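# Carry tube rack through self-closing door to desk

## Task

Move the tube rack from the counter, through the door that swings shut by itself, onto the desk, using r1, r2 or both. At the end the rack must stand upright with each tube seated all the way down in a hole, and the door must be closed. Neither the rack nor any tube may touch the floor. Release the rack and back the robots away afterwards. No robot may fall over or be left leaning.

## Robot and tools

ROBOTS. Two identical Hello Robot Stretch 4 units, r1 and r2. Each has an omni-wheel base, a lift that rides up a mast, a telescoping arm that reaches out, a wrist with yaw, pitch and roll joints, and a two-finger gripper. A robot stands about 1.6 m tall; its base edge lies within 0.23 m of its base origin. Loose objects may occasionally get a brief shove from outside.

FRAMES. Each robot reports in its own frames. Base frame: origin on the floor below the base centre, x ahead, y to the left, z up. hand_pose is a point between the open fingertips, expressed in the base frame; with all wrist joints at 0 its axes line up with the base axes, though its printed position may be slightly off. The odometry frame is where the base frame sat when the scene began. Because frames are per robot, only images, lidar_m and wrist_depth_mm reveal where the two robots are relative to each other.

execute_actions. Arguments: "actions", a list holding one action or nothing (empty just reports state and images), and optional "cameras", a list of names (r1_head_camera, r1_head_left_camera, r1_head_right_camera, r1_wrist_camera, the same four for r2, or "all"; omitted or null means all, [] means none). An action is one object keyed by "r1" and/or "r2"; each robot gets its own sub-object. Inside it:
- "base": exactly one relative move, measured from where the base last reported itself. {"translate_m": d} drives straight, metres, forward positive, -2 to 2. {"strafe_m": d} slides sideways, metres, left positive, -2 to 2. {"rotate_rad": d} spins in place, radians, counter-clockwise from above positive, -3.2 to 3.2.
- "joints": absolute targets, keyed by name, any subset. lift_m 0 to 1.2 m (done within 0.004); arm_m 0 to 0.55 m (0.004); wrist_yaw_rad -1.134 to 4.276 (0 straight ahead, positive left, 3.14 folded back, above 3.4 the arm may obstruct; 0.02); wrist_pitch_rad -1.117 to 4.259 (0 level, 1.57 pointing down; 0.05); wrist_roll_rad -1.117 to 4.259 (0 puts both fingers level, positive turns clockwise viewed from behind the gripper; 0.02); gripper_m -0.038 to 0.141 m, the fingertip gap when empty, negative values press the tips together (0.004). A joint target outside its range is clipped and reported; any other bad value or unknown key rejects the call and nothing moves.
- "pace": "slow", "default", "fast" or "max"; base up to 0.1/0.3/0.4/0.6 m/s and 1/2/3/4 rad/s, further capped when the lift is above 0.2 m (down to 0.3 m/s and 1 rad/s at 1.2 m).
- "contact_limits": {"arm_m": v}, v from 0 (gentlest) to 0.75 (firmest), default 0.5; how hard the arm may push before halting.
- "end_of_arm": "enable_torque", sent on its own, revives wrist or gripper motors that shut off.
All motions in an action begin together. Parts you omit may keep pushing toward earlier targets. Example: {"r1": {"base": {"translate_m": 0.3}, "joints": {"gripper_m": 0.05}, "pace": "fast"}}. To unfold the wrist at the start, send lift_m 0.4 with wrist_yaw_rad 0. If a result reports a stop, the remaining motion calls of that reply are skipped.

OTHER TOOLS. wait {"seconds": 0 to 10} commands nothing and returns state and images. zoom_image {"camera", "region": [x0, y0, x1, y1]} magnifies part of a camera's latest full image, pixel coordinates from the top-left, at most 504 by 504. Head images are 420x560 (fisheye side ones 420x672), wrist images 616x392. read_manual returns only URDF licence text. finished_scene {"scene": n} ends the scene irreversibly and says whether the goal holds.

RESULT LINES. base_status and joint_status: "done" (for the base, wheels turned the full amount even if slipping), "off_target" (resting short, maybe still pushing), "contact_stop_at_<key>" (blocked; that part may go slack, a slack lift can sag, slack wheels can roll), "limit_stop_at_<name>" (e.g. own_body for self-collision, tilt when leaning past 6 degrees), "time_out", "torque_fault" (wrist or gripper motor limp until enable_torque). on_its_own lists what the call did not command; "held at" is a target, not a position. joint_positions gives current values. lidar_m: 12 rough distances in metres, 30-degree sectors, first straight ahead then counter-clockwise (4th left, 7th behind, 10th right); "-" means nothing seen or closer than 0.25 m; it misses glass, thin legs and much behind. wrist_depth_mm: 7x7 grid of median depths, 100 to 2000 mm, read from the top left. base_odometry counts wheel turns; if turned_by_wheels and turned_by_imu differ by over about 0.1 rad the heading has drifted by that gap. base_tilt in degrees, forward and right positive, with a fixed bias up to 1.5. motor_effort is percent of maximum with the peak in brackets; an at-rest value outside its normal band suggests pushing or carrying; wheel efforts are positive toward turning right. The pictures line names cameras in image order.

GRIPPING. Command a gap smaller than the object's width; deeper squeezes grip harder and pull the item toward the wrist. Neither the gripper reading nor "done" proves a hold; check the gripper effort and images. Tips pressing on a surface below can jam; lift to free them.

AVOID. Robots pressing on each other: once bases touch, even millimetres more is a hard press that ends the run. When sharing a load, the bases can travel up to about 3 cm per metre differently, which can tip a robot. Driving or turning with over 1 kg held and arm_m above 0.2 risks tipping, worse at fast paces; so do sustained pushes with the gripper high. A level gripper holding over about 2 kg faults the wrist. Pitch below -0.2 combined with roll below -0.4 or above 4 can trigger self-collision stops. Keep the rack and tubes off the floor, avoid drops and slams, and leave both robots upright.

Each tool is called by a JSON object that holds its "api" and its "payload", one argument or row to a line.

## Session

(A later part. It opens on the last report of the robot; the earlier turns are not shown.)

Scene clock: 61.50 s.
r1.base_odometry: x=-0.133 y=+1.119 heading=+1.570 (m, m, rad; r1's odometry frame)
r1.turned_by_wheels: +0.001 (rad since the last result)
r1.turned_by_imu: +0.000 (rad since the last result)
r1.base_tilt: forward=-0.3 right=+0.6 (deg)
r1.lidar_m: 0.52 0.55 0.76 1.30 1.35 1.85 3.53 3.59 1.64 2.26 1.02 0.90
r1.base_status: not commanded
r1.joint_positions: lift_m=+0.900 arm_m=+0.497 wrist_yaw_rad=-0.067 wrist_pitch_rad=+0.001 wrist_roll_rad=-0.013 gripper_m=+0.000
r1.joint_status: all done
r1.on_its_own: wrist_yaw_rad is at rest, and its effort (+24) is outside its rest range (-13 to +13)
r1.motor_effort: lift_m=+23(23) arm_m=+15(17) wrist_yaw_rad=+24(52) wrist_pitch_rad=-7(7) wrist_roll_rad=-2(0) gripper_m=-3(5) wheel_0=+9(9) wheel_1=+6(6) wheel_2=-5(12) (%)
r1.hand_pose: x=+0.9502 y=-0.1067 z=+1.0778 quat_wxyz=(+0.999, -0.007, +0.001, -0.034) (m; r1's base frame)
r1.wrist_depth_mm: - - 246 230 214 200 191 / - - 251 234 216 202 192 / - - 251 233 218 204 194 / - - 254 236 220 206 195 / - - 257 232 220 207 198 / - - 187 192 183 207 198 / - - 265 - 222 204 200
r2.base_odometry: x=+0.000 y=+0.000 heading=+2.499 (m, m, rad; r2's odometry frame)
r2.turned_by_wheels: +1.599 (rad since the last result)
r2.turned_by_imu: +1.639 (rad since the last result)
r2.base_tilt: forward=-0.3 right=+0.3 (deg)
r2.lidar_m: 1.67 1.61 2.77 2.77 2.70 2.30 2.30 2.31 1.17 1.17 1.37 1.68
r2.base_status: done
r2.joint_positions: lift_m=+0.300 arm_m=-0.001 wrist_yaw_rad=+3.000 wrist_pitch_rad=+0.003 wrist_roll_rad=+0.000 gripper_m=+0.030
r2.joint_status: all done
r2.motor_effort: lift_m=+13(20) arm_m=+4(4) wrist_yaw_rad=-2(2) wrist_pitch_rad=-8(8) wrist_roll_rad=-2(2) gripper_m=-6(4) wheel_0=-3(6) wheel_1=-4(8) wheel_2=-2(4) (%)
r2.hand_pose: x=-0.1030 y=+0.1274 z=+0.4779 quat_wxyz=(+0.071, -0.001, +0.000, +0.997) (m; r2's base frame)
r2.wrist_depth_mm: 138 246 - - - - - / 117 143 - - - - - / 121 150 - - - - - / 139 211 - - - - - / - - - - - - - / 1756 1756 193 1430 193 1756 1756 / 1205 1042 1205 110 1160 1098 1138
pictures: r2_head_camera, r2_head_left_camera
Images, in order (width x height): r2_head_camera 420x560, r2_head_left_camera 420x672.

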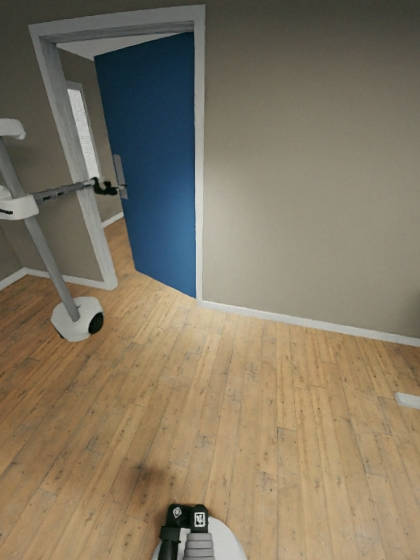

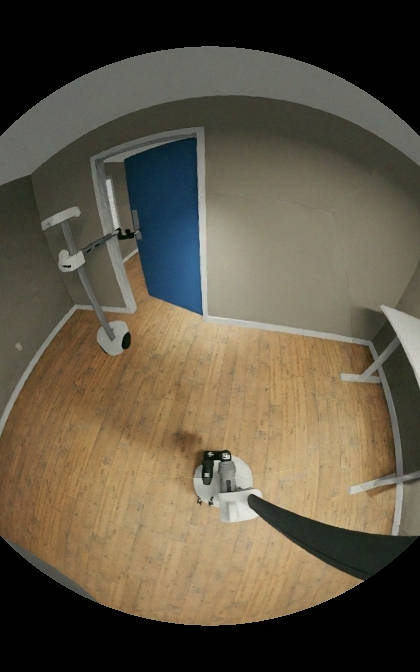

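{"api": "execute_actions", "payload": {
  "actions": [
    {"r2":{"base":{"rotate_rad":-0.31}}}
  ],
  "cameras": []
}}

{"api": "execute_actions", "payload": {
  "actions": [
    {"r2":{"base":{"strafe_m":1.05}}}
  ],
  "cameras": []
}}

{"api": "execute_actions", "payload": {
  "actions": [
    {"r2":{"base":{"translate_m":0.6}}}
  ],
  "cameras": ["r2_head_camera","r2_head_left_camera"]
}}

Scene clock: 66.53 s.
r1.base_odometry: x=-0.133 y=+1.119 heading=+1.570 (m, m, rad; r1's odometry frame)
r1.turned_by_wheels: +0.000 (rad since the last result)
r1.turned_by_imu: -0.002 (rad since the last result)
r1.base_tilt: forward=-0.2 right=+0.6 (deg)
r1.lidar_m: 0.51 0.56 0.76 1.31 1.35 1.84 3.52 3.59 1.65 2.27 1.01 0.90
r1.base_status: not commanded
r1.joint_positions: lift_m=+0.900 arm_m=+0.497 wrist_yaw_rad=-0.067 wrist_pitch_rad=+0.001 wrist_roll_rad=-0.013 gripper_m=+0.000
r1.joint_status: not commanded
r1.on_its_own: wrist_yaw_rad is at rest, and its effort (+24) is outside its rest range (-13 to +13)
r1.motor_effort: lift_m=+23(23) arm_m=+15(15) wrist_yaw_rad=+24(24) wrist_pitch_rad=-6(6) wrist_roll_rad=+0(1) gripper_m=-3(2) wheel_0=+9(9) wheel_1=+6(6) wheel_2=-5(5) (%)
r1.hand_pose: x=+0.9502 y=-0.1067 z=+1.0778 quat_wxyz=(+0.999, -0.007, +0.001, -0.034) (m; r1's base frame)
r1.wrist_depth_mm: - - 247 230 215 200 190 / - - 249 233 216 202 191 / - - 251 234 218 204 195 / - - 253 236 220 205 195 / - - 258 233 220 208 198 / - - 187 191 182 206 199 / - - 264 - 222 205 200
r2.base_odometry: x=+0.000 y=+0.000 heading=+2.189 (m, m, rad; r2's odometry frame)
r2.turned_by_wheels: -0.310 (rad since the last result)
r2.turned_by_imu: -0.316 (rad since the last result)
r2.base_tilt: forward=-0.2 right=+0.3 (deg)
r2.lidar_m: 1.65 1.72 1.62 2.77 2.85 2.45 2.31 2.40 2.06 1.15 1.19 1.59
r2.base_status: done
r2.joint_positions: lift_m=+0.300 arm_m=-0.001 wrist_yaw_rad=+3.000 wrist_pitch_rad=+0.003 wrist_roll_rad=+0.000 gripper_m=+0.030
r2.joint_status: not commanded
r2.motor_effort: lift_m=+13(13) arm_m=+4(4) wrist_yaw_rad=-2(1) wrist_pitch_rad=-7(8) wrist_roll_rad=-1(2) gripper_m=-3(3) wheel_0=+1(9) wheel_1=+2(9) wheel_2=+0(6) (%)
r2.hand_pose: x=-0.1030 y=+0.1274 z=+0.4779 quat_wxyz=(+0.071, -0.001, +0.000, +0.997) (m; r2's base frame)
r2.wrist_depth_mm: 138 245 - - - - - / 117 144 - - - - - / 121 150 - - - - - / 140 211 - - - - - / - - - - - - - / 1756 1756 193 1464 193 1708 1661 / 1182 1060 1182 110 1182 1098 1160
pictures: none
No camera images: the call's "cameras" was empty. Leave "cameras" out to get every camera's image.

Scene clock: 71.37 s.
r1.base_odometry: x=-0.133 y=+1.119 heading=+1.570 (m, m, rad; r1's odometry frame)
r1.turned_by_wheels: +0.000 (rad since the last result)
r1.turned_by_imu: -0.002 (rad since the last result)
r1.base_tilt: forward=-0.2 right=+0.6 (deg)
r1.lidar_m: 0.53 0.55 0.77 1.28 1.35 1.85 0.98 0.90 2.79 2.26 1.00 0.91
r1.base_status: not commanded
r1.joint_positions: lift_m=+0.900 arm_m=+0.497 wrist_yaw_rad=-0.067 wrist_pitch_rad=+0.001 wrist_roll_rad=-0.013 gripper_m=+0.000
r1.joint_status: not commanded
r1.on_its_own: wrist_yaw_rad is at rest, and its effort (+26) is outside its rest range (-13 to +13)
r1.motor_effort: lift_m=+23(23) arm_m=+15(15) wrist_yaw_rad=+26(25) wrist_pitch_rad=-10(7) wrist_roll_rad=+0(1) gripper_m=-4(3) wheel_0=+9(9) wheel_1=+6(6) wheel_2=-5(5) (%)
r1.hand_pose: x=+0.9502 y=-0.1067 z=+1.0778 quat_wxyz=(+0.999, -0.007, +0.001, -0.034) (m; r1's base frame)
r1.wrist_depth_mm: - - 247 229 213 200 190 / - - 249 233 215 201 193 / - - 253 233 220 204 194 / - - 254 236 220 205 196 / - - 257 233 221 207 196 / - - 187 191 182 207 200 / - - 264 - 223 204 199
r2.base_odometry: x=-0.856 y=-0.608 heading=+2.189 (m, m, rad; r2's odometry frame)
r2.turned_by_wheels: +0.000 (rad since the last result)
r2.turned_by_imu: +0.002 (rad since the last result)
r2.base_tilt: forward=-0.3 right=+0.3 (deg)
r2.lidar_m: 1.72 0.92 1.84 1.72 1.79 2.33 2.37 2.46 3.18 2.21 2.29 1.71
r2.base_status: done
r2.joint_positions: lift_m=+0.300 arm_m=-0.001 wrist_yaw_rad=+3.000 wrist_pitch_rad=+0.003 wrist_roll_rad=+0.000 gripper_m=+0.030
r2.joint_status: not commanded
r2.motor_effort: lift_m=+14(14) arm_m=+4(4) wrist_yaw_rad=+0(2) wrist_pitch_rad=-8(7) wrist_roll_rad=-1(2) gripper_m=-3(7) wheel_0=-1(10) wheel_1=+1(13) wheel_2=-1(0) (%)
r2.hand_pose: x=-0.1030 y=+0.1274 z=+0.4778 quat_wxyz=(+0.071, -0.001, +0.000, +0.997) (m; r2's base frame)
r2.wrist_depth_mm: 138 245 - - - - 1983 / 117 143 - - - - 1863 / 121 150 - - - - 1921 / 139 209 - - - - 1983 / - - - - - - 1921 / 1708 1756 192 1464 193 1708 1661 / 1182 1060 1160 110 1205 1078 1138
pictures: none
No camera images: the call's "cameras" was empty. Leave "cameras" out to get every camera's image.

Scene clock: 74.83 s.
r1.base_odometry: x=-0.133 y=+1.119 heading=+1.570 (m, m, rad; r1's odometry frame)
r1.turned_by_wheels: +0.000 (rad since the last result)
r1.turned_by_imu: -0.001 (rad since the last result)
r1.base_tilt: forward=-0.2 right=+0.6 (deg)
r1.lidar_m: 0.51 0.55 0.75 1.29 1.36 1.86 3.50 0.45 0.45 2.24 1.01 0.89
r1.base_status: not commanded
r1.joint_positions: lift_m=+0.900 arm_m=+0.497 wrist_yaw_rad=-0.067 wrist_pitch_rad=+0.001 wrist_roll_rad=-0.013 gripper_m=+0.000
r1.joint_status: not commanded
r1.on_its_own: wrist_yaw_rad is at rest, and its effort (+26) is outside its rest range (-13 to +13)
r1.motor_effort: lift_m=+23(23) arm_m=+15(15) wrist_yaw_rad=+26(24) wrist_pitch_rad=-6(6) wrist_roll_rad=+0(1) gripper_m=-3(5) wheel_0=+9(9) wheel_1=+6(6) wheel_2=-5(5) (%)
r1.hand_pose: x=+0.9502 y=-0.1067 z=+1.0778 quat_wxyz=(+0.999, -0.007, +0.001, -0.034) (m; r1's base frame)
r1.wrist_depth_mm: - - 246 229 215 200 190 / - - 248 233 216 202 192 / - - 253 233 218 203 194 / - - 255 236 220 206 196 / - - 257 233 221 206 197 / - - 186 191 182 207 199 / - - 264 - 222 204 200
r2.base_odometry: x=-1.203 y=-0.120 heading=+2.189 (m, m, rad; r2's odometry frame)
r2.turned_by_wheels: +0.000 (rad since the last result)
r2.turned_by_imu: +0.000 (rad since the last result)
r2.base_tilt: forward=-0.3 right=+0.3 (deg)
r2.lidar_m: 1.17 0.44 0.43 1.75 1.80 2.35 3.01 3.07 2.35 2.17 1.57 1.13
r2.base_status: done
r2.joint_positions: lift_m=+0.300 arm_m=-0.001 wrist_yaw_rad=+3.000 wrist_pitch_rad=+0.003 wrist_roll_rad=+0.000 gripper_m=+0.030
r2.joint_status: not commanded
r2.motor_effort: lift_m=+14(14) arm_m=+4(4) wrist_yaw_rad=+1(0) wrist_pitch_rad=-8(7) wrist_roll_rad=-2(1) gripper_m=-5(3) wheel_0=+1(5) wheel_1=+3(7) wheel_2=+0(9) (%)
r2.hand_pose: x=-0.1030 y=+0.1274 z=+0.4778 quat_wxyz=(+0.071, -0.001, +0.000, +0.997) (m; r2's base frame)
r2.wrist_depth_mm: 138 245 - - - - - / 117 144 - - - - - / 121 150 - - - - - / 140 211 - - - - - / - - - - - - - / 1708 1708 193 1430 193 1661 1708 / 1182 1042 1160 110 1182 1098 1138
pictures: r2_head_camera, r2_head_left_camera
Images, in order (width x height): r2_head_camera 420x560, r2_head_left_camera 420x672.

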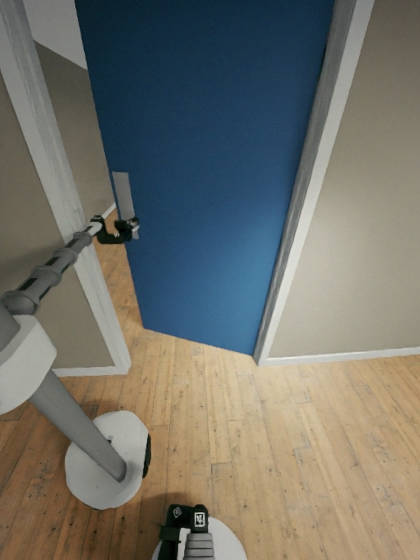

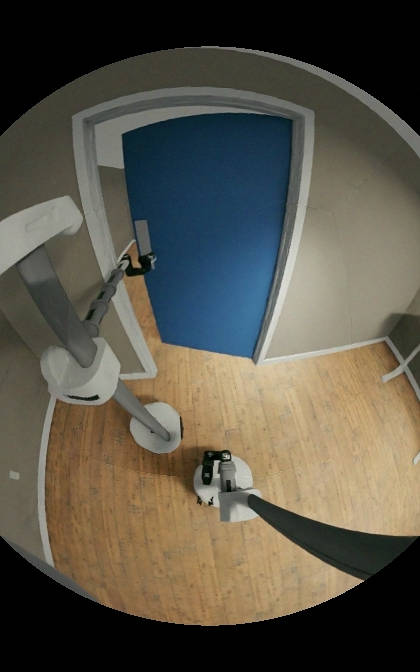

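{"api": "execute_actions", "payload": {
  "actions": [
    {"r2":{"base":{"strafe_m":-0.08}}}
  ],
  "cameras": []
}}

{"api": "execute_actions", "payload": {
  "actions": [
    {"r2":{"base":{"translate_m":0.45},"pace":"slow"}}
  ],
  "cameras": ["r2_head_left_camera"]
}}

Scene clock: 78.30 s.
r1.base_odometry: x=-0.133 y=+1.119 heading=+1.570 (m, m, rad; r1's odometry frame)
r1.turned_by_wheels: +0.000 (rad since the last result)
r1.turned_by_imu: -0.001 (rad since the last result)
r1.base_tilt: forward=-0.2 right=+0.6 (deg)
r1.lidar_m: 0.52 0.55 0.75 1.29 1.36 1.86 3.51 0.51 0.50 2.28 1.02 0.89
r1.base_status: not commanded
r1.joint_positions: lift_m=+0.900 arm_m=+0.497 wrist_yaw_rad=-0.067 wrist_pitch_rad=+0.001 wrist_roll_rad=-0.013 gripper_m=+0.000
r1.joint_status: not commanded
r1.on_its_own: wrist_yaw_rad is at rest, and its effort (+25) is outside its rest range (-13 to +13)
r1.motor_effort: lift_m=+23(23) arm_m=+15(15) wrist_yaw_rad=+25(26) wrist_pitch_rad=-6(7) wrist_roll_rad=+1(0) gripper_m=-1(1) wheel_0=+9(9) wheel_1=+6(6) wheel_2=-5(6) (%)
r1.hand_pose: x=+0.9502 y=-0.1067 z=+1.0778 quat_wxyz=(+0.999, -0.007, +0.001, -0.034) (m; r1's base frame)
r1.wrist_depth_mm: - - 247 230 214 199 190 / - - 249 232 216 202 192 / - - 252 232 219 204 194 / - - 254 236 220 206 196 / - - 257 232 220 208 196 / - - 186 191 183 207 198 / - - 266 - 222 204 200
r2.base_odometry: x=-1.138 y=-0.073 heading=+2.189 (m, m, rad; r2's odometry frame)
r2.turned_by_wheels: +0.000 (rad since the last result)
r2.turned_by_imu: +0.001 (rad since the last result)
r2.base_tilt: forward=-0.3 right=+0.4 (deg)
r2.lidar_m: 1.17 0.52 0.46 1.84 1.88 2.47 3.00 3.06 2.24 2.09 1.58 1.09
r2.base_status: done
r2.joint_positions: lift_m=+0.300 arm_m=-0.001 wrist_yaw_rad=+3.000 wrist_pitch_rad=+0.003 wrist_roll_rad=+0.000 gripper_m=+0.030
r2.joint_status: not commanded
r2.motor_effort: lift_m=+14(14) arm_m=+4(4) wrist_yaw_rad=+2(1) wrist_pitch_rad=-8(7) wrist_roll_rad=-1(2) gripper_m=-4(7) wheel_0=+2(11) wheel_1=-1(11) wheel_2=-1(7) (%)
r2.hand_pose: x=-0.1030 y=+0.1274 z=+0.4778 quat_wxyz=(+0.071, -0.001, +0.000, +0.997) (m; r2's base frame)
r2.wrist_depth_mm: 138 245 - - - - - / 117 143 - - - - - / 121 150 - - - - - / 139 209 - - - - - / - - - - - - - / 1756 1756 192 1464 193 1708 1661 / 1160 1060 1205 110 1160 1098 1205
pictures: none
No camera images: the call's "cameras" was empty. Leave "cameras" out to get every camera's image.

Scene clock: 84.07 s.
r1.base_odometry: x=-0.133 y=+1.119 heading=+1.570 (m, m, rad; r1's odometry frame)
r1.turned_by_wheels: +0.000 (rad since the last result)
r1.turned_by_imu: -0.002 (rad since the last result)
r1.base_tilt: forward=-0.2 right=+0.6 (deg)
r1.lidar_m: 0.52 0.56 0.77 1.30 1.35 1.83 3.51 3.59 0.43 0.35 0.45 0.90
r1.base_status: not commanded
r1.joint_positions: lift_m=+0.900 arm_m=+0.497 wrist_yaw_rad=-0.067 wrist_pitch_rad=+0.001 wrist_roll_rad=-0.013 gripper_m=+0.000
r1.joint_status: not commanded
r1.on_its_own: wrist_yaw_rad is at rest, and its effort (+26) is outside its rest range (-13 to +13)
r1.motor_effort: lift_m=+23(23) arm_m=+15(15) wrist_yaw_rad=+26(25) wrist_pitch_rad=-6(6) wrist_roll_rad=-1(1) gripper_m=-5(2) wheel_0=+9(9) wheel_1=+6(6) wheel_2=-5(5) (%)
r1.hand_pose: x=+0.9502 y=-0.1067 z=+1.0778 quat_wxyz=(+0.999, -0.007, +0.001, -0.034) (m; r1's base frame)
r1.wrist_depth_mm: - - 247 230 213 200 190 / - - 249 232 216 201 192 / - - 253 233 218 204 194 / - - 255 236 220 205 195 / - - 258 232 221 206 197 / - - 187 192 182 208 198 / - - 265 - 222 205 200
r2.base_odometry: x=-1.399 y=+0.293 heading=+2.189 (m, m, rad; r2's odometry frame)
r2.turned_by_wheels: +0.000 (rad since the last result)
r2.turned_by_imu: +0.001 (rad since the last result)
r2.base_tilt: forward=-0.2 right=+0.4 (deg)
r2.lidar_m: 0.73 0.78 0.45 0.36 0.40 2.52 3.47 3.53 2.20 2.08 0.87 0.69
r2.base_status: done
r2.joint_positions: lift_m=+0.300 arm_m=-0.001 wrist_yaw_rad=+3.000 wrist_pitch_rad=+0.003 wrist_roll_rad=+0.000 gripper_m=+0.030
r2.joint_status: not commanded
r2.motor_effort: lift_m=+14(14) arm_m=+4(4) wrist_yaw_rad=+0(0) wrist_pitch_rad=-7(8) wrist_roll_rad=-1(1) gripper_m=-5(6) wheel_0=+2(11) wheel_1=+3(7) wheel_2=-1(8) (%)
r2.hand_pose: x=-0.1030 y=+0.1274 z=+0.4778 quat_wxyz=(+0.071, -0.001, +0.000, +0.997) (m; r2's base frame)
r2.wrist_depth_mm: 138 245 - - - - - / 117 144 - - - - - / 121 150 - - - - - / 139 211 - - - - - / - - - - - - - / 1808 1708 193 1464 193 1661 1661 / 1182 1042 1205 110 1182 1078 1138
pictures: r2_head_left_camera
Images, in order (width x height): r2_head_left_camera 420x672.

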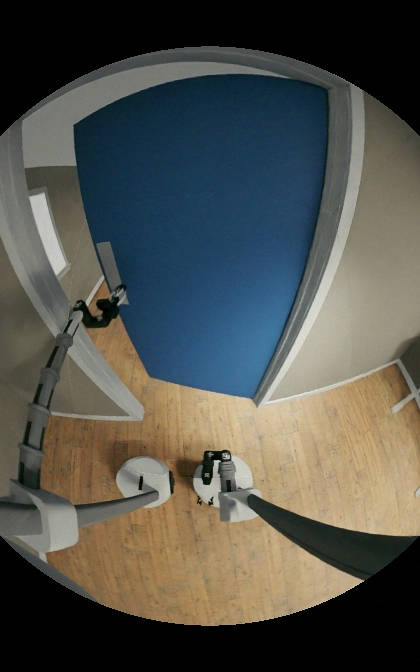

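{"api": "execute_actions", "payload": {
  "actions": [
    {"r2":{"base":{"translate_m":0.85},"pace":"slow"}}
  ],
  "cameras": ["r2_head_left_camera"]
}}

action 0: r2: "base": translate_m = 0.85 would last too long for one action: at the pace "slow" translate_m can be at most 0.766 in either direction: name a faster pace, or command the rest in another action

{"api": "execute_actions", "payload": {
  "actions": [
    {"r2":{"base":{"translate_m":0.75},"pace":"slow"}}
  ],
  "cameras": ["r2_head_left_camera"]
}}

Scene clock: 93.60 s.
r1.base_odometry: x=-0.133 y=+1.119 heading=+1.569 (m, m, rad; r1's odometry frame)
r1.turned_by_wheels: -0.001 (rad since the last result)
r1.turned_by_imu: +0.022 (rad since the last result)
r1.base_tilt: forward=-0.2 right=+0.7 (deg)
r1.lidar_m: 0.52 0.57 0.76 1.29 1.35 1.89 3.50 3.59 2.78 2.09 0.60 0.63
r1.base_status: not commanded
r1.joint_positions: lift_m=+0.900 arm_m=+0.499 wrist_yaw_rad=-0.076 wrist_pitch_rad=+0.001 wrist_roll_rad=-0.013 gripper_m=+0.000
r1.joint_status: not commanded
r1.on_its_own: wrist_yaw_rad is at rest, and its effort (+50) is outside its rest range (-13 to +13)
r1.motor_effort: lift_m=+23(23) arm_m=+8(15) wrist_yaw_rad=+50(84) wrist_pitch_rad=-6(21) wrist_roll_rad=+0(1) gripper_m=-2(7) wheel_0=+5(9) wheel_1=+4(7) wheel_2=-9(14) (%)
r1.hand_pose: x=+0.9506 y=-0.1091 z=+1.0778 quat_wxyz=(+0.999, -0.007, +0.001, -0.038) (m; r1's base frame)
r1.wrist_depth_mm: - - 251 232 216 202 192 / - - 253 233 218 204 193 / - - 256 235 221 206 196 / - - 257 238 223 207 198 / - - 260 235 223 210 200 / - - 254 190 187 208 201 / - - 265 - 224 208 202
r2.base_odometry: x=-1.734 y=+0.753 heading=+2.139 (m, m, rad; r2's odometry frame)
r2.turned_by_wheels: -0.050 (rad since the last result)
r2.turned_by_imu: -0.043 (rad since the last result)
r2.base_tilt: forward=-0.2 right=+0.3 (deg)
r2.lidar_m: - 0.25 0.40 0.49 0.55 0.59 4.05 4.05 2.21 0.35 0.25 0.25
r2.base_status: translate_m contact_stop (by the wheels' count: +0.568 of +0.750)
r2.joint_positions: lift_m=+0.300 arm_m=+0.000 wrist_yaw_rad=+3.000 wrist_pitch_rad=+0.002 wrist_roll_rad=+0.000 gripper_m=+0.030
r2.joint_status: not commanded
r2.on_its_own: the wheels are slack since a contact_stop
r2.motor_effort: lift_m=+15(15) arm_m=+3(4) wrist_yaw_rad=-1(2) wrist_pitch_rad=-7(7) wrist_roll_rad=-2(1) gripper_m=-5(5) wheel_0=+0(24) wheel_1=+0(15) wheel_2=+0(33) (%)
r2.hand_pose: x=-0.1028 y=+0.1273 z=+0.4778 quat_wxyz=(+0.071, -0.001, +0.000, +0.997) (m; r2's base frame)
r2.wrist_depth_mm: 138 245 - - - - - / 117 143 - - - - - / 121 150 - - - - - / 140 210 - - - - - / - - - - - - - / 1756 1756 193 1464 193 1661 1661 / 1182 1042 1182 110 723 654 732
pictures: r2_head_left_camera
Images, in order (width x height): r2_head_left_camera 420x672.

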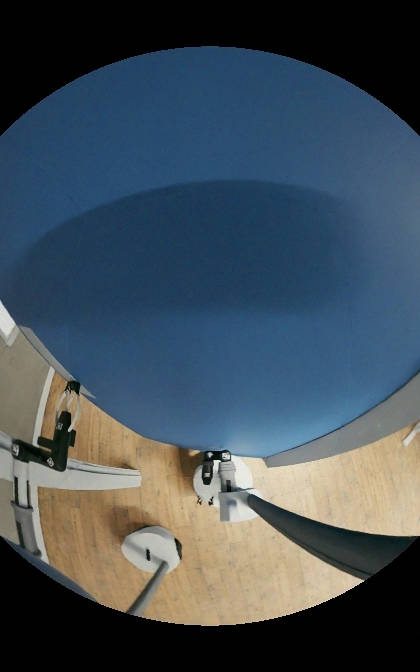

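{"api": "execute_actions", "payload": {
  "actions": [
    {"r2":{"base":{"strafe_m":0.14},"pace":"slow"}}
  ],
  "cameras": []
}}

{"api": "execute_actions", "payload": {
  "actions": [
    {"r2":{"base":{"translate_m":0.4}}}
  ],
  "cameras": ["r2_head_left_camera","r1_head_right_camera"]
}}

Scene clock: 98.30 s.
r1.base_odometry: x=-0.133 y=+1.119 heading=+1.569 (m, m, rad; r1's odometry frame)
r1.turned_by_wheels: +0.000 (rad since the last result)
r1.turned_by_imu: -0.002 (rad since the last result)
r1.base_tilt: forward=-0.2 right=+0.6 (deg)
r1.lidar_m: 0.51 0.55 0.78 1.29 1.34 1.87 3.48 3.61 2.78 2.06 0.53 0.51
r1.base_status: not commanded
r1.joint_positions: lift_m=+0.900 arm_m=+0.499 wrist_yaw_rad=-0.076 wrist_pitch_rad=+0.001 wrist_roll_rad=-0.013 gripper_m=+0.000
r1.joint_status: not commanded
r1.on_its_own: wrist_yaw_rad is at rest, and its effort (+49) is outside its rest range (-13 to +13)
r1.motor_effort: lift_m=+23(23) arm_m=+7(8) wrist_yaw_rad=+49(50) wrist_pitch_rad=-6(7) wrist_roll_rad=-1(0) gripper_m=-2(0) wheel_0=+5(5) wheel_1=+4(4) wheel_2=-9(9) (%)
r1.hand_pose: x=+0.9506 y=-0.1091 z=+1.0778 quat_wxyz=(+0.999, -0.007, +0.001, -0.038) (m; r1's base frame)
r1.wrist_depth_mm: - - 250 232 216 202 193 / - - 252 234 219 204 193 / - - 254 236 221 206 196 / - - 258 238 224 208 197 / - - 260 233 224 209 200 / - - 255 189 187 209 200 / - - 266 - 224 208 202
r2.base_odometry: x=-1.852 y=+0.678 heading=+2.140 (m, m, rad; r2's odometry frame)
r2.turned_by_wheels: +0.000 (rad since the last result)
r2.turned_by_imu: +0.002 (rad since the last result)
r2.base_tilt: forward=-0.2 right=+0.3 (deg)
r2.lidar_m: 0.25 0.25 0.36 0.34 0.43 0.51 4.08 4.10 2.39 0.47 0.28 0.25
r2.base_status: done
r2.joint_positions: lift_m=+0.300 arm_m=+0.000 wrist_yaw_rad=+3.000 wrist_pitch_rad=+0.002 wrist_roll_rad=+0.000 gripper_m=+0.030
r2.joint_status: not commanded
r2.motor_effort: lift_m=+15(15) arm_m=+3(3) wrist_yaw_rad=+2(0) wrist_pitch_rad=-7(7) wrist_roll_rad=-2(1) gripper_m=-7(4) wheel_0=-2(8) wheel_1=+3(7) wheel_2=+0(0) (%)
r2.hand_pose: x=-0.1028 y=+0.1273 z=+0.4778 quat_wxyz=(+0.071, -0.001, +0.000, +0.997) (m; r2's base frame)
r2.wrist_depth_mm: 138 245 - - - - 1808 / 117 144 - - - - 1863 / 121 150 - - - - 1863 / 140 210 - - - - 1921 / - - - - - - 1863 / 1756 1756 193 1464 193 1708 1661 / 1182 1025 1205 110 707 691 1160
pictures: none
No camera images: the call's "cameras" was empty. Leave "cameras" out to get every camera's image.

Scene clock: 100.53 s.
r1.base_odometry: x=-0.133 y=+1.119 heading=+1.568 (m, m, rad; r1's odometry frame)
r1.turned_by_wheels: -0.001 (rad since the last result)
r1.turned_by_imu: +0.003 (rad since the last result)
r1.base_tilt: forward=-0.2 right=+0.6 (deg)
r1.lidar_m: 0.53 0.54 0.78 1.29 1.34 1.86 3.50 3.61 2.77 2.04 0.56 0.49
r1.base_status: not commanded
r1.joint_positions: lift_m=+0.900 arm_m=+0.499 wrist_yaw_rad=-0.071 wrist_pitch_rad=+0.001 wrist_roll_rad=-0.013 gripper_m=+0.000
r1.joint_status: not commanded
r1.on_its_own: wrist_yaw_rad is at rest, and its effort (+36) is outside its rest range (-13 to +13)
r1.motor_effort: lift_m=+23(23) arm_m=+7(7) wrist_yaw_rad=+36(54) wrist_pitch_rad=-8(20) wrist_roll_rad=+0(1) gripper_m=-2(7) wheel_0=+0(5) wheel_1=+3(4) wheel_2=-16(18) (%)
r1.hand_pose: x=+0.9512 y=-0.1078 z=+1.0777 quat_wxyz=(+0.999, -0.007, +0.001, -0.036) (m; r1's base frame)
r1.wrist_depth_mm: - - 252 233 216 202 192 / - - 254 234 219 204 193 / - - 255 236 221 206 195 / - - 258 238 222 208 197 / - - 260 233 224 209 200 / - - 186 189 186 208 200 / - - 265 - 224 206 201
r2.base_odometry: x=-1.881 y=+0.688 heading=+2.036 (m, m, rad; r2's odometry frame)
r2.turned_by_wheels: -0.103 (rad since the last result)
r2.turned_by_imu: -0.106 (rad since the last result)
r2.base_tilt: forward=-0.2 right=+0.3 (deg)
r2.lidar_m: 0.25 0.25 0.34 0.32 0.41 0.49 0.59 4.05 2.50 0.51 0.29 0.25
r2.base_status: translate_m contact_stop (by the wheels' count: +0.023 of +0.400)
r2.joint_positions: lift_m=+0.300 arm_m=+0.000 wrist_yaw_rad=+3.000 wrist_pitch_rad=+0.002 wrist_roll_rad=+0.000 gripper_m=+0.030
r2.joint_status: not commanded
r2.on_its_own: the wheels are slack since a contact_stop
r2.motor_effort: lift_m=+15(15) arm_m=+2(3) wrist_yaw_rad=-1(2) wrist_pitch_rad=-7(8) wrist_roll_rad=-1(1) gripper_m=-5(3) wheel_0=+0(20) wheel_1=+0(18) wheel_2=+0(39) (%)
r2.hand_pose: x=-0.1026 y=+0.1273 z=+0.4777 quat_wxyz=(+0.071, -0.001, +0.000, +0.997) (m; r2's base frame)
r2.wrist_depth_mm: 138 245 - - - - 1756 / 117 144 - - - - 1756 / 121 150 - - - - 1756 / 140 211 - - - - 1756 / - - - - - - 1756 / 1756 1756 193 842 193 1661 1661 / 1160 1042 1229 110 707 1098 1160
pictures: r1_head_right_camera, r2_head_left_camera
Images, in order (width x height): r1_head_right_camera 420x672, r2_head_left_camera 420x672.

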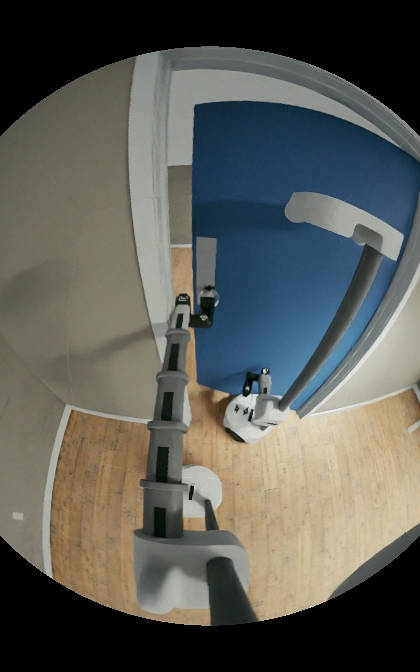

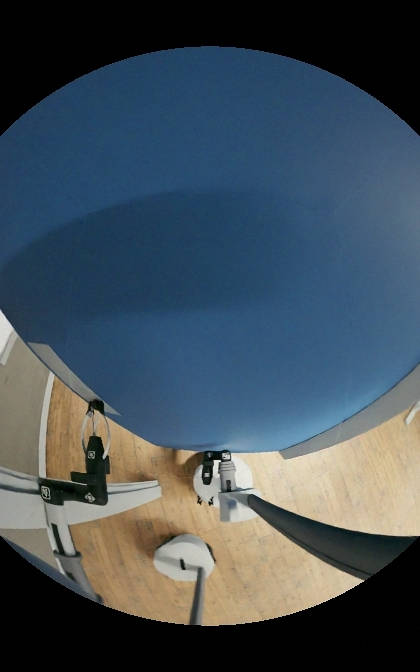

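{"api": "execute_actions", "payload": {
  "actions": [
    {"r2":{"base":{"translate_m":-0.3},"joints":{"lift_m":0.55}}}
  ],
  "cameras": []
}}

{"api": "execute_actions", "payload": {
  "actions": [
    {"r2":{"base":{"rotate_rad":-0.6},"joints":{"gripper_m":0.0}}}
  ],
  "cameras": ["r2_head_left_camera"]
}}

Scene clock: 107.83 s.
r1.base_odometry: x=-0.133 y=+1.119 heading=+1.568 (m, m, rad; r1's odometry frame)
r1.turned_by_wheels: +0.000 (rad since the last result)
r1.turned_by_imu: -0.002 (rad since the last result)
r1.base_tilt: forward=-0.2 right=+0.6 (deg)
r1.lidar_m: 0.54 0.55 0.81 1.28 1.35 1.88 3.49 3.61 2.78 0.35 0.26 0.27
r1.base_status: not commanded
r1.joint_positions: lift_m=+0.900 arm_m=+0.499 wrist_yaw_rad=-0.071 wrist_pitch_rad=+0.001 wrist_roll_rad=-0.013 gripper_m=+0.000
r1.joint_status: not commanded
r1.on_its_own: wrist_yaw_rad is at rest, and its effort (+35) is outside its rest range (-13 to +13)
r1.motor_effort: lift_m=+23(23) arm_m=+7(7) wrist_yaw_rad=+35(37) wrist_pitch_rad=-9(7) wrist_roll_rad=+0(0) gripper_m=-2(4) wheel_0=+0(0) wheel_1=+3(3) wheel_2=-17(17) (%)
r1.hand_pose: x=+0.9512 y=-0.1078 z=+1.0777 quat_wxyz=(+0.999, -0.007, +0.001, -0.036) (m; r1's base frame)
r1.wrist_depth_mm: - - 251 233 217 202 191 / - - 253 234 219 203 194 / - - 256 236 221 206 195 / - - 258 238 224 208 198 / - - 263 232 224 208 199 / - - 186 191 185 208 200 / - - 267 - 224 206 202
r2.base_odometry: x=-1.746 y=+0.420 heading=+2.036 (m, m, rad; r2's odometry frame)
r2.turned_by_wheels: +0.000 (rad since the last result)
r2.turned_by_imu: +0.002 (rad since the last result)
r2.base_tilt: forward=-0.3 right=+0.3 (deg)
r2.lidar_m: 0.51 0.50 0.39 0.33 0.28 0.27 0.41 3.74 2.57 2.29 0.63 0.51
r2.base_status: done
r2.joint_positions: lift_m=+0.550 arm_m=+0.000 wrist_yaw_rad=+3.000 wrist_pitch_rad=+0.002 wrist_roll_rad=+0.000 gripper_m=+0.030
r2.joint_status: all done
r2.motor_effort: lift_m=+23(24) arm_m=+2(2) wrist_yaw_rad=+1(3) wrist_pitch_rad=-7(7) wrist_roll_rad=-1(1) gripper_m=-4(6) wheel_0=-2(11) wheel_1=-3(9) wheel_2=+0(8) (%)
r2.hand_pose: x=-0.1026 y=+0.1273 z=+0.7271 quat_wxyz=(+0.071, -0.001, +0.000, +0.997) (m; r2's base frame)
r2.wrist_depth_mm: 139 245 - - - - 1756 / 117 144 - - - - 1708 / 121 150 - - - - 1708 / 140 210 - - - - 1708 / - - - 559 - - 1661 / - - 193 539 193 - 1661 / 1708 1537 1808 110 1708 1618 1618
pictures: none
No camera images: the call's "cameras" was empty. Leave "cameras" out to get every camera's image.

Scene clock: 109.20 s.
r1.base_odometry: x=-0.133 y=+1.119 heading=+1.568 (m, m, rad; r1's odometry frame)
r1.turned_by_wheels: +0.000 (rad since the last result)
r1.turned_by_imu: -0.001 (rad since the last result)
r1.base_tilt: forward=-0.2 right=+0.7 (deg)
r1.lidar_m: 0.53 0.55 0.78 1.29 1.35 1.87 3.48 3.62 2.79 0.33 0.27 0.29
r1.base_status: not commanded
r1.joint_positions: lift_m=+0.900 arm_m=+0.499 wrist_yaw_rad=-0.071 wrist_pitch_rad=+0.001 wrist_roll_rad=-0.013 gripper_m=+0.000
r1.joint_status: not commanded
r1.on_its_own: wrist_yaw_rad is at rest, and its effort (+37) is outside its rest range (-13 to +13)
r1.motor_effort: lift_m=+23(23) arm_m=+7(7) wrist_yaw_rad=+37(35) wrist_pitch_rad=-8(9) wrist_roll_rad=-1(1) gripper_m=-5(4) wheel_0=+0(0) wheel_1=+3(3) wheel_2=-17(17) (%)
r1.hand_pose: x=+0.9512 y=-0.1078 z=+1.0777 quat_wxyz=(+0.999, -0.007, +0.001, -0.036) (m; r1's base frame)
r1.wrist_depth_mm: - - 251 233 216 202 193 / - - 253 234 219 204 194 / - - 257 236 221 206 195 / - - 258 239 224 208 197 / - - 262 233 224 209 199 / - - 186 190 185 208 201 / - - 267 - 224 206 201
r2.base_odometry: x=-1.746 y=+0.420 heading=+1.436 (m, m, rad; r2's odometry frame)
r2.turned_by_wheels: -0.600 (rad since the last result)
r2.turned_by_imu: -0.613 (rad since the last result)
r2.base_tilt: forward=-0.2 right=+0.4 (deg)
r2.lidar_m: 0.52 0.49 0.53 0.43 0.34 0.28 0.25 0.42 3.74 2.69 2.27 0.64
r2.base_status: done
r2.joint_positions: lift_m=+0.550 arm_m=+0.000 wrist_yaw_rad=+3.000 wrist_pitch_rad=+0.002 wrist_roll_rad=+0.000 gripper_m=+0.000
r2.joint_status: all done
r2.motor_effort: lift_m=+23(23) arm_m=+2(2) wrist_yaw_rad=-2(0) wrist_pitch_rad=-7(7) wrist_roll_rad=-1(1) gripper_m=-5(10) wheel_0=+2(12) wheel_1=+2(9) wheel_2=+0(10) (%)
r2.hand_pose: x=-0.1026 y=+0.1273 z=+0.7271 quat_wxyz=(+0.071, -0.001, +0.000, +0.997) (m; r2's base frame)
r2.wrist_depth_mm: 138 245 - - 1808 1576 1430 / 117 144 - - 1808 1537 1430 / 121 150 - - 1808 1618 1430 / 140 210 - - 1808 1661 1464 / - 549 - - 1863 1576 1464 / - 554 187 204 1756 1576 1397 / 1708 535 1756 110 1618 1537 1430
pictures: r2_head_left_camera
Images, in order (width x height): r2_head_left_camera 420x672.

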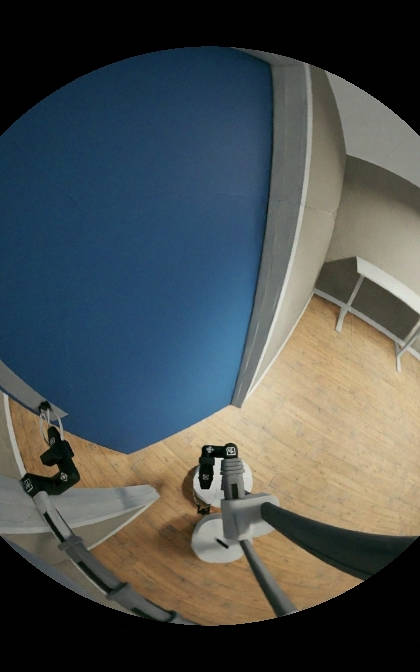

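{"api": "execute_actions", "payload": {
  "actions": [
    {"r2":{"base":{"translate_m":0.08},"pace":"slow"}}
  ],
  "cameras": []
}}

{"api": "execute_actions", "payload": {
  "actions": [
    {"r2":{"base":{"strafe_m":-0.5}}}
  ],
  "cameras": []
}}

{"api": "execute_actions", "payload": {
  "actions": [
    {"r2":{"base":{"rotate_rad":0.45},"joints":{"wrist_yaw_rad":0,"lift_m":0.72}}}
  ],
  "cameras": ["r2_head_left_camera","r2_head_camera"]
}}

Scene clock: 116.83 s.
r1.base_odometry: x=-0.133 y=+1.119 heading=+1.568 (m, m, rad; r1's odometry frame)
r1.turned_by_wheels: +0.000 (rad since the last result)
r1.turned_by_imu: -0.002 (rad since the last result)
r1.base_tilt: forward=-0.2 right=+0.6 (deg)
r1.lidar_m: 0.52 0.57 0.78 1.29 1.34 1.89 3.51 3.63 2.79 2.05 0.35 0.37
r1.base_status: not commanded
r1.joint_positions: lift_m=+0.900 arm_m=+0.499 wrist_yaw_rad=-0.071 wrist_pitch_rad=+0.001 wrist_roll_rad=-0.013 gripper_m=+0.000
r1.joint_status: not commanded
r1.on_its_own: wrist_yaw_rad is at rest, and its effort (+35) is outside its rest range (-13 to +13)
r1.motor_effort: lift_m=+23(23) arm_m=+7(7) wrist_yaw_rad=+35(36) wrist_pitch_rad=-8(7) wrist_roll_rad=+1(0) gripper_m=-4(6) wheel_0=+0(0) wheel_1=+3(3) wheel_2=-17(17) (%)
r1.hand_pose: x=+0.9512 y=-0.1078 z=+1.0777 quat_wxyz=(+0.999, -0.007, +0.001, -0.036) (m; r1's base frame)
r1.wrist_depth_mm: - - 251 231 216 202 192 / - - 252 233 219 204 194 / - - 255 236 220 206 196 / - - 257 238 224 208 198 / - - 262 232 224 209 199 / - - 186 191 185 208 200 / - - 266 - 224 205 202
r2.base_odometry: x=-1.735 y=+0.499 heading=+1.437 (m, m, rad; r2's odometry frame)
r2.turned_by_wheels: +0.000 (rad since the last result)
r2.turned_by_imu: +0.002 (rad since the last result)
r2.base_tilt: forward=-0.2 right=+0.4 (deg)
r2.lidar_m: 0.44 0.43 0.46 0.43 0.40 0.38 0.34 0.49 3.80 2.61 2.20 0.54
r2.base_status: done
r2.joint_positions: lift_m=+0.550 arm_m=+0.000 wrist_yaw_rad=+3.000 wrist_pitch_rad=+0.002 wrist_roll_rad=+0.000 gripper_m=+0.000
r2.joint_status: not commanded
r2.motor_effort: lift_m=+23(23) arm_m=+2(2) wrist_yaw_rad=+0(2) wrist_pitch_rad=-7(7) wrist_roll_rad=-1(2) gripper_m=-7(7) wheel_0=+4(8) wheel_1=+4(6) wheel_2=-3(5) (%)
r2.hand_pose: x=-0.1026 y=+0.1273 z=+0.7271 quat_wxyz=(+0.071, -0.001, +0.000, +0.997) (m; r2's base frame)
r2.wrist_depth_mm: 138 245 - - 1808 1661 1464 / 117 144 - - 1863 1618 1464 / 121 150 - - 1863 1661 1499 / 140 210 - - 1921 1661 1464 / - 640 - - 1863 1661 1499 / - - 187 204 1808 1708 1499 / 1808 621 1756 110 1618 1618 1499
pictures: none
No camera images: the call's "cameras" was empty. Leave "cameras" out to get every camera's image.

Scene clock: 119.83 s.
r1.base_odometry: x=-0.133 y=+1.119 heading=+1.568 (m, m, rad; r1's odometry frame)
r1.turned_by_wheels: +0.000 (rad since the last result)
r1.turned_by_imu: -0.001 (rad since the last result)
r1.base_tilt: forward=-0.2 right=+0.6 (deg)
r1.lidar_m: 0.53 0.56 0.79 1.26 1.35 1.88 3.48 3.63 0.69 0.57 1.01 0.89
r1.base_status: not commanded
r1.joint_positions: lift_m=+0.900 arm_m=+0.499 wrist_yaw_rad=-0.071 wrist_pitch_rad=+0.001 wrist_roll_rad=-0.013 gripper_m=+0.000
r1.joint_status: not commanded
r1.on_its_own: wrist_yaw_rad is at rest, and its effort (+36) is outside its rest range (-13 to +13)
r1.motor_effort: lift_m=+23(23) arm_m=+7(7) wrist_yaw_rad=+36(36) wrist_pitch_rad=-7(8) wrist_roll_rad=-1(0) gripper_m=-3(4) wheel_0=+0(0) wheel_1=+3(3) wheel_2=-17(17) (%)
r1.hand_pose: x=+0.9512 y=-0.1078 z=+1.0777 quat_wxyz=(+0.999, -0.007, +0.001, -0.036) (m; r1's base frame)
r1.wrist_depth_mm: - - 250 234 216 202 192 / - - 253 234 218 204 195 / - - 256 236 220 206 196 / - - 258 240 223 206 196 / - - 262 234 223 209 199 / - - 187 190 185 208 200 / - - 267 - 224 206 202
r2.base_odometry: x=-1.240 y=+0.432 heading=+1.437 (m, m, rad; r2's odometry frame)
r2.turned_by_wheels: +0.000 (rad since the last result)
r2.turned_by_imu: +0.002 (rad since the last result)
r2.base_tilt: forward=-0.3 right=+0.5 (deg)
r2.lidar_m: 0.66 0.58 0.70 0.88 0.58 0.58 2.37 3.42 3.43 2.24 1.85 1.25
r2.base_status: done
r2.joint_positions: lift_m=+0.550 arm_m=+0.000 wrist_yaw_rad=+3.000 wrist_pitch_rad=+0.002 wrist_roll_rad=+0.000 gripper_m=+0.000
r2.joint_status: not commanded
r2.motor_effort: lift_m=+23(23) arm_m=+2(2) wrist_yaw_rad=-1(1) wrist_pitch_rad=-8(7) wrist_roll_rad=-1(1) gripper_m=-5(4) wheel_0=+1(8) wheel_1=+0(10) wheel_2=+0(0) (%)
r2.hand_pose: x=-0.1026 y=+0.1273 z=+0.7271 quat_wxyz=(+0.071, -0.001, +0.000, +0.997) (m; r2's base frame)
r2.wrist_depth_mm: 138 244 - - 759 1863 1756 / 117 143 - - - 1983 1756 / 121 150 - - - 1921 1708 / 140 210 - - - 1983 1708 / - - - - - 1983 1756 / - - 187 204 683 1921 1756 / 1808 1537 1708 110 723 1618 1708
pictures: none
No camera images: the call's "cameras" was empty. Leave "cameras" out to get every camera's image.

Scene clock: 122.17 s.
r1.base_odometry: x=-0.133 y=+1.119 heading=+1.568 (m, m, rad; r1's odometry frame)
r1.turned_by_wheels: +0.000 (rad since the last result)
r1.turned_by_imu: -0.001 (rad since the last result)
r1.base_tilt: forward=-0.2 right=+0.6 (deg)
r1.lidar_m: 0.52 0.57 0.80 1.29 1.36 1.87 3.49 3.62 0.65 0.56 0.97 0.88
r1.base_status: not commanded
r1.joint_positions: lift_m=+0.900 arm_m=+0.499 wrist_yaw_rad=-0.071 wrist_pitch_rad=+0.001 wrist_roll_rad=-0.013 gripper_m=+0.000
r1.joint_status: not commanded
r1.on_its_own: wrist_yaw_rad is at rest, and its effort (+37) is outside its rest range (-13 to +13)
r1.motor_effort: lift_m=+23(23) arm_m=+7(7) wrist_yaw_rad=+37(36) wrist_pitch_rad=-8(8) wrist_roll_rad=+1(2) gripper_m=-2(6) wheel_0=+0(0) wheel_1=+3(3) wheel_2=-17(17) (%)
r1.hand_pose: x=+0.9512 y=-0.1078 z=+1.0777 quat_wxyz=(+0.999, -0.007, +0.001, -0.036) (m; r1's base frame)
r1.wrist_depth_mm: - - 252 231 216 202 193 / - - 254 235 220 204 194 / - - 256 236 221 206 196 / - - 258 238 224 208 198 / - - 260 233 224 209 199 / - - 186 190 185 209 201 / - - 267 - 224 206 202
r2.base_odometry: x=-1.240 y=+0.432 heading=+1.886 (m, m, rad; r2's odometry frame)
r2.turned_by_wheels: +0.449 (rad since the last result)
r2.turned_by_imu: +0.461 (rad since the last result)
r2.base_tilt: forward=-0.2 right=+0.3 (deg)
r2.lidar_m: 0.58 0.67 0.93 0.60 0.57 2.30 3.46 3.44 3.32 1.88 1.42 0.71
r2.base_status: done
r2.joint_positions: lift_m=+0.720 arm_m=+0.000 wrist_yaw_rad=+0.001 wrist_pitch_rad=+0.002 wrist_roll_rad=+0.000 gripper_m=+0.000
r2.joint_status: all done
r2.motor_effort: lift_m=+23(24) arm_m=+2(2) wrist_yaw_rad=-3(12) wrist_pitch_rad=-7(7) wrist_roll_rad=-1(1) gripper_m=-4(8) wheel_0=-2(9) wheel_1=-2(8) wheel_2=-2(10) (%)
r2.hand_pose: x=+0.4592 y=-0.0872 z=+0.8971 quat_wxyz=(+1.000, +0.000, +0.001, +0.000) (m; r2's base frame)
r2.wrist_depth_mm: 442 445 379 424 462 512 559 / 449 445 382 424 462 508 564 / 452 449 382 424 462 508 569 / 449 449 382 427 469 517 569 / 449 449 384 418 469 508 569 / 455 462 186 204 452 512 580 / 455 452 379 110 462 521 580
pictures: r2_head_camera, r2_head_left_camera
Images, in order (width x height): r2_head_camera 420x560, r2_head_left_camera 420x672.

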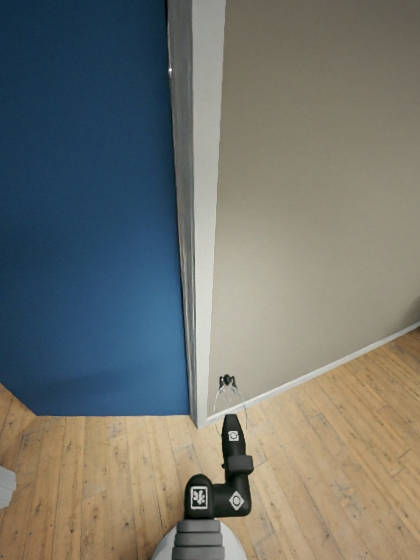

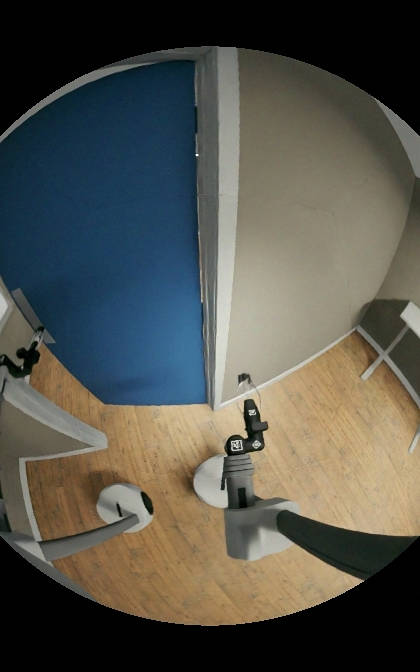

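{"api": "execute_actions", "payload": {
  "actions": [
    {"r2":{"base":{"rotate_rad":0.42}}}
  ],
  "cameras": []
}}

{"api": "execute_actions", "payload": {
  "actions": [
    {"r2":{"base":{"strafe_m":0.2},"pace":"slow"}}
  ],
  "cameras": ["r2_head_left_camera","r2_head_camera"]
}}

Scene clock: 130.03 s.
r1.base_odometry: x=-0.133 y=+1.119 heading=+1.568 (m, m, rad; r1's odometry frame)
r1.turned_by_wheels: +0.000 (rad since the last result)
r1.turned_by_imu: -0.002 (rad since the last result)
r1.base_tilt: forward=-0.2 right=+0.7 (deg)
r1.lidar_m: 0.52 0.55 0.81 1.30 1.34 1.86 3.51 3.59 0.68 0.57 0.84 0.91
r1.base_status: not commanded
r1.joint_positions: lift_m=+0.900 arm_m=+0.499 wrist_yaw_rad=-0.071 wrist_pitch_rad=+0.001 wrist_roll_rad=-0.013 gripper_m=+0.000
r1.joint_status: not commanded
r1.on_its_own: wrist_yaw_rad is at rest, and its effort (+36) is outside its rest range (-13 to +13)
r1.motor_effort: lift_m=+23(23) arm_m=+7(7) wrist_yaw_rad=+36(35) wrist_pitch_rad=-10(8) wrist_roll_rad=+0(1) gripper_m=-4(2) wheel_0=+0(0) wheel_1=+3(3) wheel_2=-16(17) (%)
r1.hand_pose: x=+0.9512 y=-0.1078 z=+1.0777 quat_wxyz=(+0.999, -0.007, +0.001, -0.036) (m; r1's base frame)
r1.wrist_depth_mm: - - 252 232 216 202 193 / - - 253 234 219 204 194 / - - 256 236 223 206 195 / - - 259 238 223 208 198 / - - 264 232 224 208 199 / - - 185 190 185 208 200 / - - 267 - 224 206 202
r2.base_odometry: x=-1.240 y=+0.432 heading=+2.306 (m, m, rad; r2's odometry frame)
r2.turned_by_wheels: +0.419 (rad since the last result)
r2.turned_by_imu: +0.431 (rad since the last result)
r2.base_tilt: forward=-0.1 right=+0.1 (deg)
r2.lidar_m: 0.68 0.86 0.60 0.57 2.21 3.16 3.46 3.60 1.93 1.85 0.76 0.59
r2.base_status: done
r2.joint_positions: lift_m=+0.720 arm_m=+0.000 wrist_yaw_rad=+0.000 wrist_pitch_rad=+0.002 wrist_roll_rad=+0.000 gripper_m=+0.000
r2.joint_status: not commanded
r2.motor_effort: lift_m=+22(23) arm_m=+2(2) wrist_yaw_rad=-2(2) wrist_pitch_rad=-7(7) wrist_roll_rad=-1(1) gripper_m=-4(3) wheel_0=-4(5) wheel_1=-5(8) wheel_2=-1(10) (%)
r2.hand_pose: x=+0.4591 y=-0.0873 z=+0.8971 quat_wxyz=(+1.000, +0.000, +0.001, +0.000) (m; r2's base frame)
r2.wrist_depth_mm: 661 574 521 469 430 324 329 / 661 574 521 469 430 322 329 / 668 580 521 473 430 325 330 / 661 585 525 473 436 324 334 / 668 591 521 469 433 325 336 / 683 597 187 204 397 327 338 / 691 574 530 110 433 327 338
pictures: none
No camera images: the call's "cameras" was empty. Leave "cameras" out to get every camera's image.

Scene clock: 133.17 s.
r1.base_odometry: x=-0.133 y=+1.119 heading=+1.568 (m, m, rad; r1's odometry frame)
r1.turned_by_wheels: +0.000 (rad since the last result)
r1.turned_by_imu: -0.001 (rad since the last result)
r1.base_tilt: forward=-0.2 right=+0.7 (deg)
r1.lidar_m: 0.51 0.56 0.78 1.29 1.35 1.88 3.50 3.64 0.43 0.38 0.51 0.89
r1.base_status: not commanded
r1.joint_positions: lift_m=+0.900 arm_m=+0.499 wrist_yaw_rad=-0.071 wrist_pitch_rad=+0.001 wrist_roll_rad=-0.013 gripper_m=+0.000
r1.joint_status: not commanded
r1.on_its_own: wrist_yaw_rad is at rest, and its effort (+36) is outside its rest range (-13 to +13)
r1.motor_effort: lift_m=+23(23) arm_m=+7(7) wrist_yaw_rad=+36(36) wrist_pitch_rad=-8(7) wrist_roll_rad=-2(2) gripper_m=-4(5) wheel_0=+0(0) wheel_1=+3(3) wheel_2=-17(17) (%)
r1.hand_pose: x=+0.9512 y=-0.1078 z=+1.0777 quat_wxyz=(+0.999, -0.007, +0.001, -0.036) (m; r1's base frame)
r1.wrist_depth_mm: - - 253 231 216 202 192 / - - 253 234 220 204 193 / - - 256 236 220 206 195 / - - 259 239 224 208 197 / - - 262 233 224 210 199 / - - 186 190 186 208 200 / - - 267 - 224 206 202
r2.base_odometry: x=-1.388 y=+0.298 heading=+2.306 (m, m, rad; r2's odometry frame)
r2.turned_by_wheels: +0.000 (rad since the last result)
r2.turned_by_imu: +0.002 (rad since the last result)
r2.base_tilt: forward=-0.2 right=+0.3 (deg)
r2.lidar_m: 0.72 0.73 0.40 0.36 1.98 2.85 3.43 3.65 2.12 1.93 0.79 0.69
r2.base_status: done
r2.joint_positions: lift_m=+0.720 arm_m=+0.000 wrist_yaw_rad=+0.000 wrist_pitch_rad=+0.002 wrist_roll_rad=+0.000 gripper_m=+0.000
r2.joint_status: not commanded
r2.motor_effort: lift_m=+23(23) arm_m=+2(2) wrist_yaw_rad=-2(1) wrist_pitch_rad=-7(7) wrist_roll_rad=-1(2) gripper_m=-7(8) wheel_0=-2(11) wheel_1=+4(7) wheel_2=+0(4) (%)
r2.hand_pose: x=+0.4591 y=-0.0873 z=+0.8971 quat_wxyz=(+1.000, +0.000, +0.001, +0.000) (m; r2's base frame)
r2.wrist_depth_mm: 778 683 609 549 504 462 436 / 778 683 615 554 504 466 436 / 768 691 615 554 508 466 439 / 778 691 615 559 504 473 439 / 798 699 615 554 508 473 442 / 778 699 187 204 492 477 442 / 798 683 621 110 512 466 442
pictures: r2_head_camera, r2_head_left_camera
Images, in order (width x height): r2_head_camera 420x560, r2_head_left_camera 420x672.

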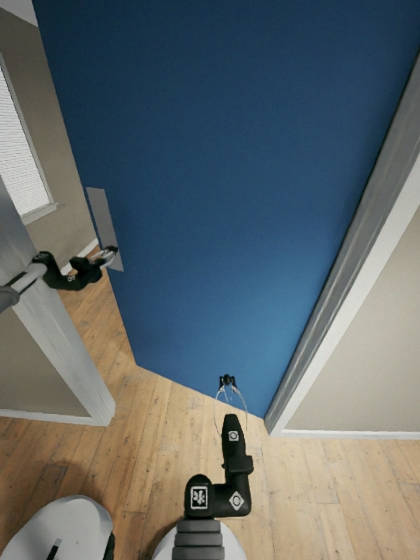

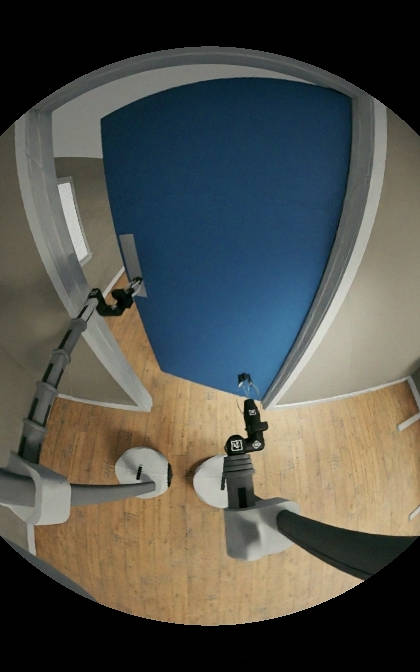

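{"api": "execute_actions", "payload": {
  "actions": [
    {"r2":{"base":{"strafe_m":0.06},"pace":"slow"}}
  ],
  "cameras": []
}}

{"api": "execute_actions", "payload": {
  "actions": [
    {"r2":{"joints":{"arm_m":0.5},"contact_limits":{"arm_m":0.6},"pace":"slow"}}
  ],
  "cameras": ["r2_head_camera"]
}}

Scene clock: 136.73 s.
r1.base_odometry: x=-0.133 y=+1.119 heading=+1.568 (m, m, rad; r1's odometry frame)
r1.turned_by_wheels: +0.000 (rad since the last result)
r1.turned_by_imu: -0.001 (rad since the last result)
r1.base_tilt: forward=-0.2 right=+0.7 (deg)
r1.lidar_m: 0.53 0.57 0.80 1.29 1.35 1.90 3.49 3.62 0.33 0.31 0.43 0.91
r1.base_status: not commanded
r1.joint_positions: lift_m=+0.900 arm_m=+0.499 wrist_yaw_rad=-0.071 wrist_pitch_rad=+0.001 wrist_roll_rad=-0.013 gripper_m=+0.000
r1.joint_status: not commanded
r1.on_its_own: wrist_yaw_rad is at rest, and its effort (+37) is outside its rest range (-13 to +13)
r1.motor_effort: lift_m=+23(23) arm_m=+7(7) wrist_yaw_rad=+37(36) wrist_pitch_rad=-10(6) wrist_roll_rad=+0(1) gripper_m=-3(4) wheel_0=+0(0) wheel_1=+3(3) wheel_2=-17(17) (%)
r1.hand_pose: x=+0.9512 y=-0.1078 z=+1.0777 quat_wxyz=(+0.999, -0.007, +0.001, -0.036) (m; r1's base frame)
r1.wrist_depth_mm: - - 251 233 216 202 193 / - - 253 234 219 202 194 / - - 255 236 221 206 195 / - - 257 237 223 208 197 / - - 259 234 224 209 199 / - - 186 190 185 208 201 / - - 267 - 224 206 202
r2.base_odometry: x=-1.433 y=+0.258 heading=+2.306 (m, m, rad; r2's odometry frame)
r2.turned_by_wheels: +0.000 (rad since the last result)
r2.turned_by_imu: +0.001 (rad since the last result)
r2.base_tilt: forward=-0.3 right=+0.2 (deg)
r2.lidar_m: 0.78 0.65 0.33 0.30 0.39 2.74 3.43 3.63 2.17 1.92 0.78 0.72
r2.base_status: done
r2.joint_positions: lift_m=+0.720 arm_m=+0.000 wrist_yaw_rad=+0.000 wrist_pitch_rad=+0.002 wrist_roll_rad=+0.000 gripper_m=+0.000
r2.joint_status: not commanded
r2.motor_effort: lift_m=+23(23) arm_m=+2(2) wrist_yaw_rad=-2(2) wrist_pitch_rad=-7(8) wrist_roll_rad=-1(1) gripper_m=-5(5) wheel_0=-2(4) wheel_1=+4(8) wheel_2=+0(1) (%)
r2.hand_pose: x=+0.4591 y=-0.0873 z=+0.8971 quat_wxyz=(+1.000, +0.000, +0.001, +0.000) (m; r2's base frame)
r2.wrist_depth_mm: - 723 634 574 525 488 455 / 809 732 640 574 530 496 462 / 778 723 647 585 539 488 452 / - 723 647 585 535 488 455 / - 732 654 580 535 496 459 / - 732 187 204 521 492 462 / 1863 707 661 110 530 484 462
pictures: none
No camera images: the call's "cameras" was empty. Leave "cameras" out to get every camera's image.

Scene clock: 143.00 s.
r1.base_odometry: x=-0.133 y=+1.119 heading=+1.568 (m, m, rad; r1's odometry frame)
r1.turned_by_wheels: +0.000 (rad since the last result)
r1.turned_by_imu: -0.003 (rad since the last result)
r1.base_tilt: forward=-0.1 right=+0.6 (deg)
r1.lidar_m: 0.52 0.54 0.81 1.28 1.35 1.87 3.50 3.61 0.28 0.26 0.39 0.46
r1.base_status: not commanded
r1.joint_positions: lift_m=+0.900 arm_m=+0.499 wrist_yaw_rad=-0.062 wrist_pitch_rad=+0.001 wrist_roll_rad=-0.013 gripper_m=+0.000
r1.joint_status: not commanded
r1.motor_effort: lift_m=+23(23) arm_m=+7(7) wrist_yaw_rad=+9(37) wrist_pitch_rad=-6(6) wrist_roll_rad=-1(0) gripper_m=-5(7) wheel_0=-7(7) wheel_1=-1(3) wheel_2=-7(17) (%)
r1.hand_pose: x=+0.9522 y=-0.1050 z=+1.0777 quat_wxyz=(+1.000, -0.007, +0.001, -0.031) (m; r1's base frame)
r1.wrist_depth_mm: - - 256 234 219 203 193 / - - 258 237 220 206 194 / - - 259 239 223 206 196 / - - 263 240 224 208 198 / - - 265 236 224 211 199 / - - 259 191 186 210 202 / - - 268 - 225 207 202
r2.base_odometry: x=-1.433 y=+0.257 heading=+2.309 (m, m, rad; r2's odometry frame)
r2.turned_by_wheels: +0.003 (rad since the last result)
r2.turned_by_imu: +0.192 (rad since the last result)
r2.base_tilt: forward=-0.2 right=+0.3 (deg)
r2.lidar_m: 0.79 0.38 0.25 0.28 2.03 3.37 3.37 3.54 2.19 1.31 0.77 0.82
r2.base_status: not commanded
r2.joint_positions: lift_m=+0.720 arm_m=+0.498 wrist_yaw_rad=+0.007 wrist_pitch_rad=+0.003 wrist_roll_rad=+0.000 gripper_m=+0.000
r2.joint_status: all done
r2.on_its_own: wrist_yaw_rad is at rest, and its effort (-20) is outside its rest range (-13 to +13)
r2.motor_effort: lift_m=+22(23) arm_m=+13(18) wrist_yaw_rad=-20(24) wrist_pitch_rad=-8(11) wrist_roll_rad=-1(2) gripper_m=-7(10) wheel_0=+22(30) wheel_1=+14(17) wheel_2=+0(6) (%)
r2.contact_limits: arm_m 0.6
r2.hand_pose: x=+0.9577 y=-0.0853 z=+0.8971 quat_wxyz=(+1.000, +0.000, +0.001, +0.004) (m; r2's base frame)
r2.wrist_depth_mm: 315 327 263 224 193 170 156 / 1618 329 266 224 195 171 157 / 1661 329 267 225 195 172 158 / 1708 330 268 226 196 173 159 / 1708 334 270 222 196 173 159 / 1661 334 186 185 190 174 159 / 1756 309 283 110 189 171 160
pictures: r2_head_camera
Images, in order (width x height): r2_head_camera 420x560.

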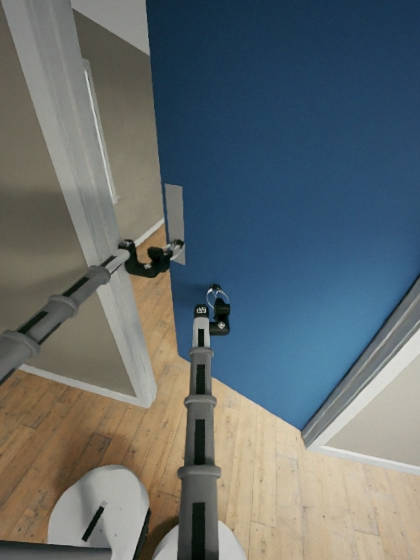

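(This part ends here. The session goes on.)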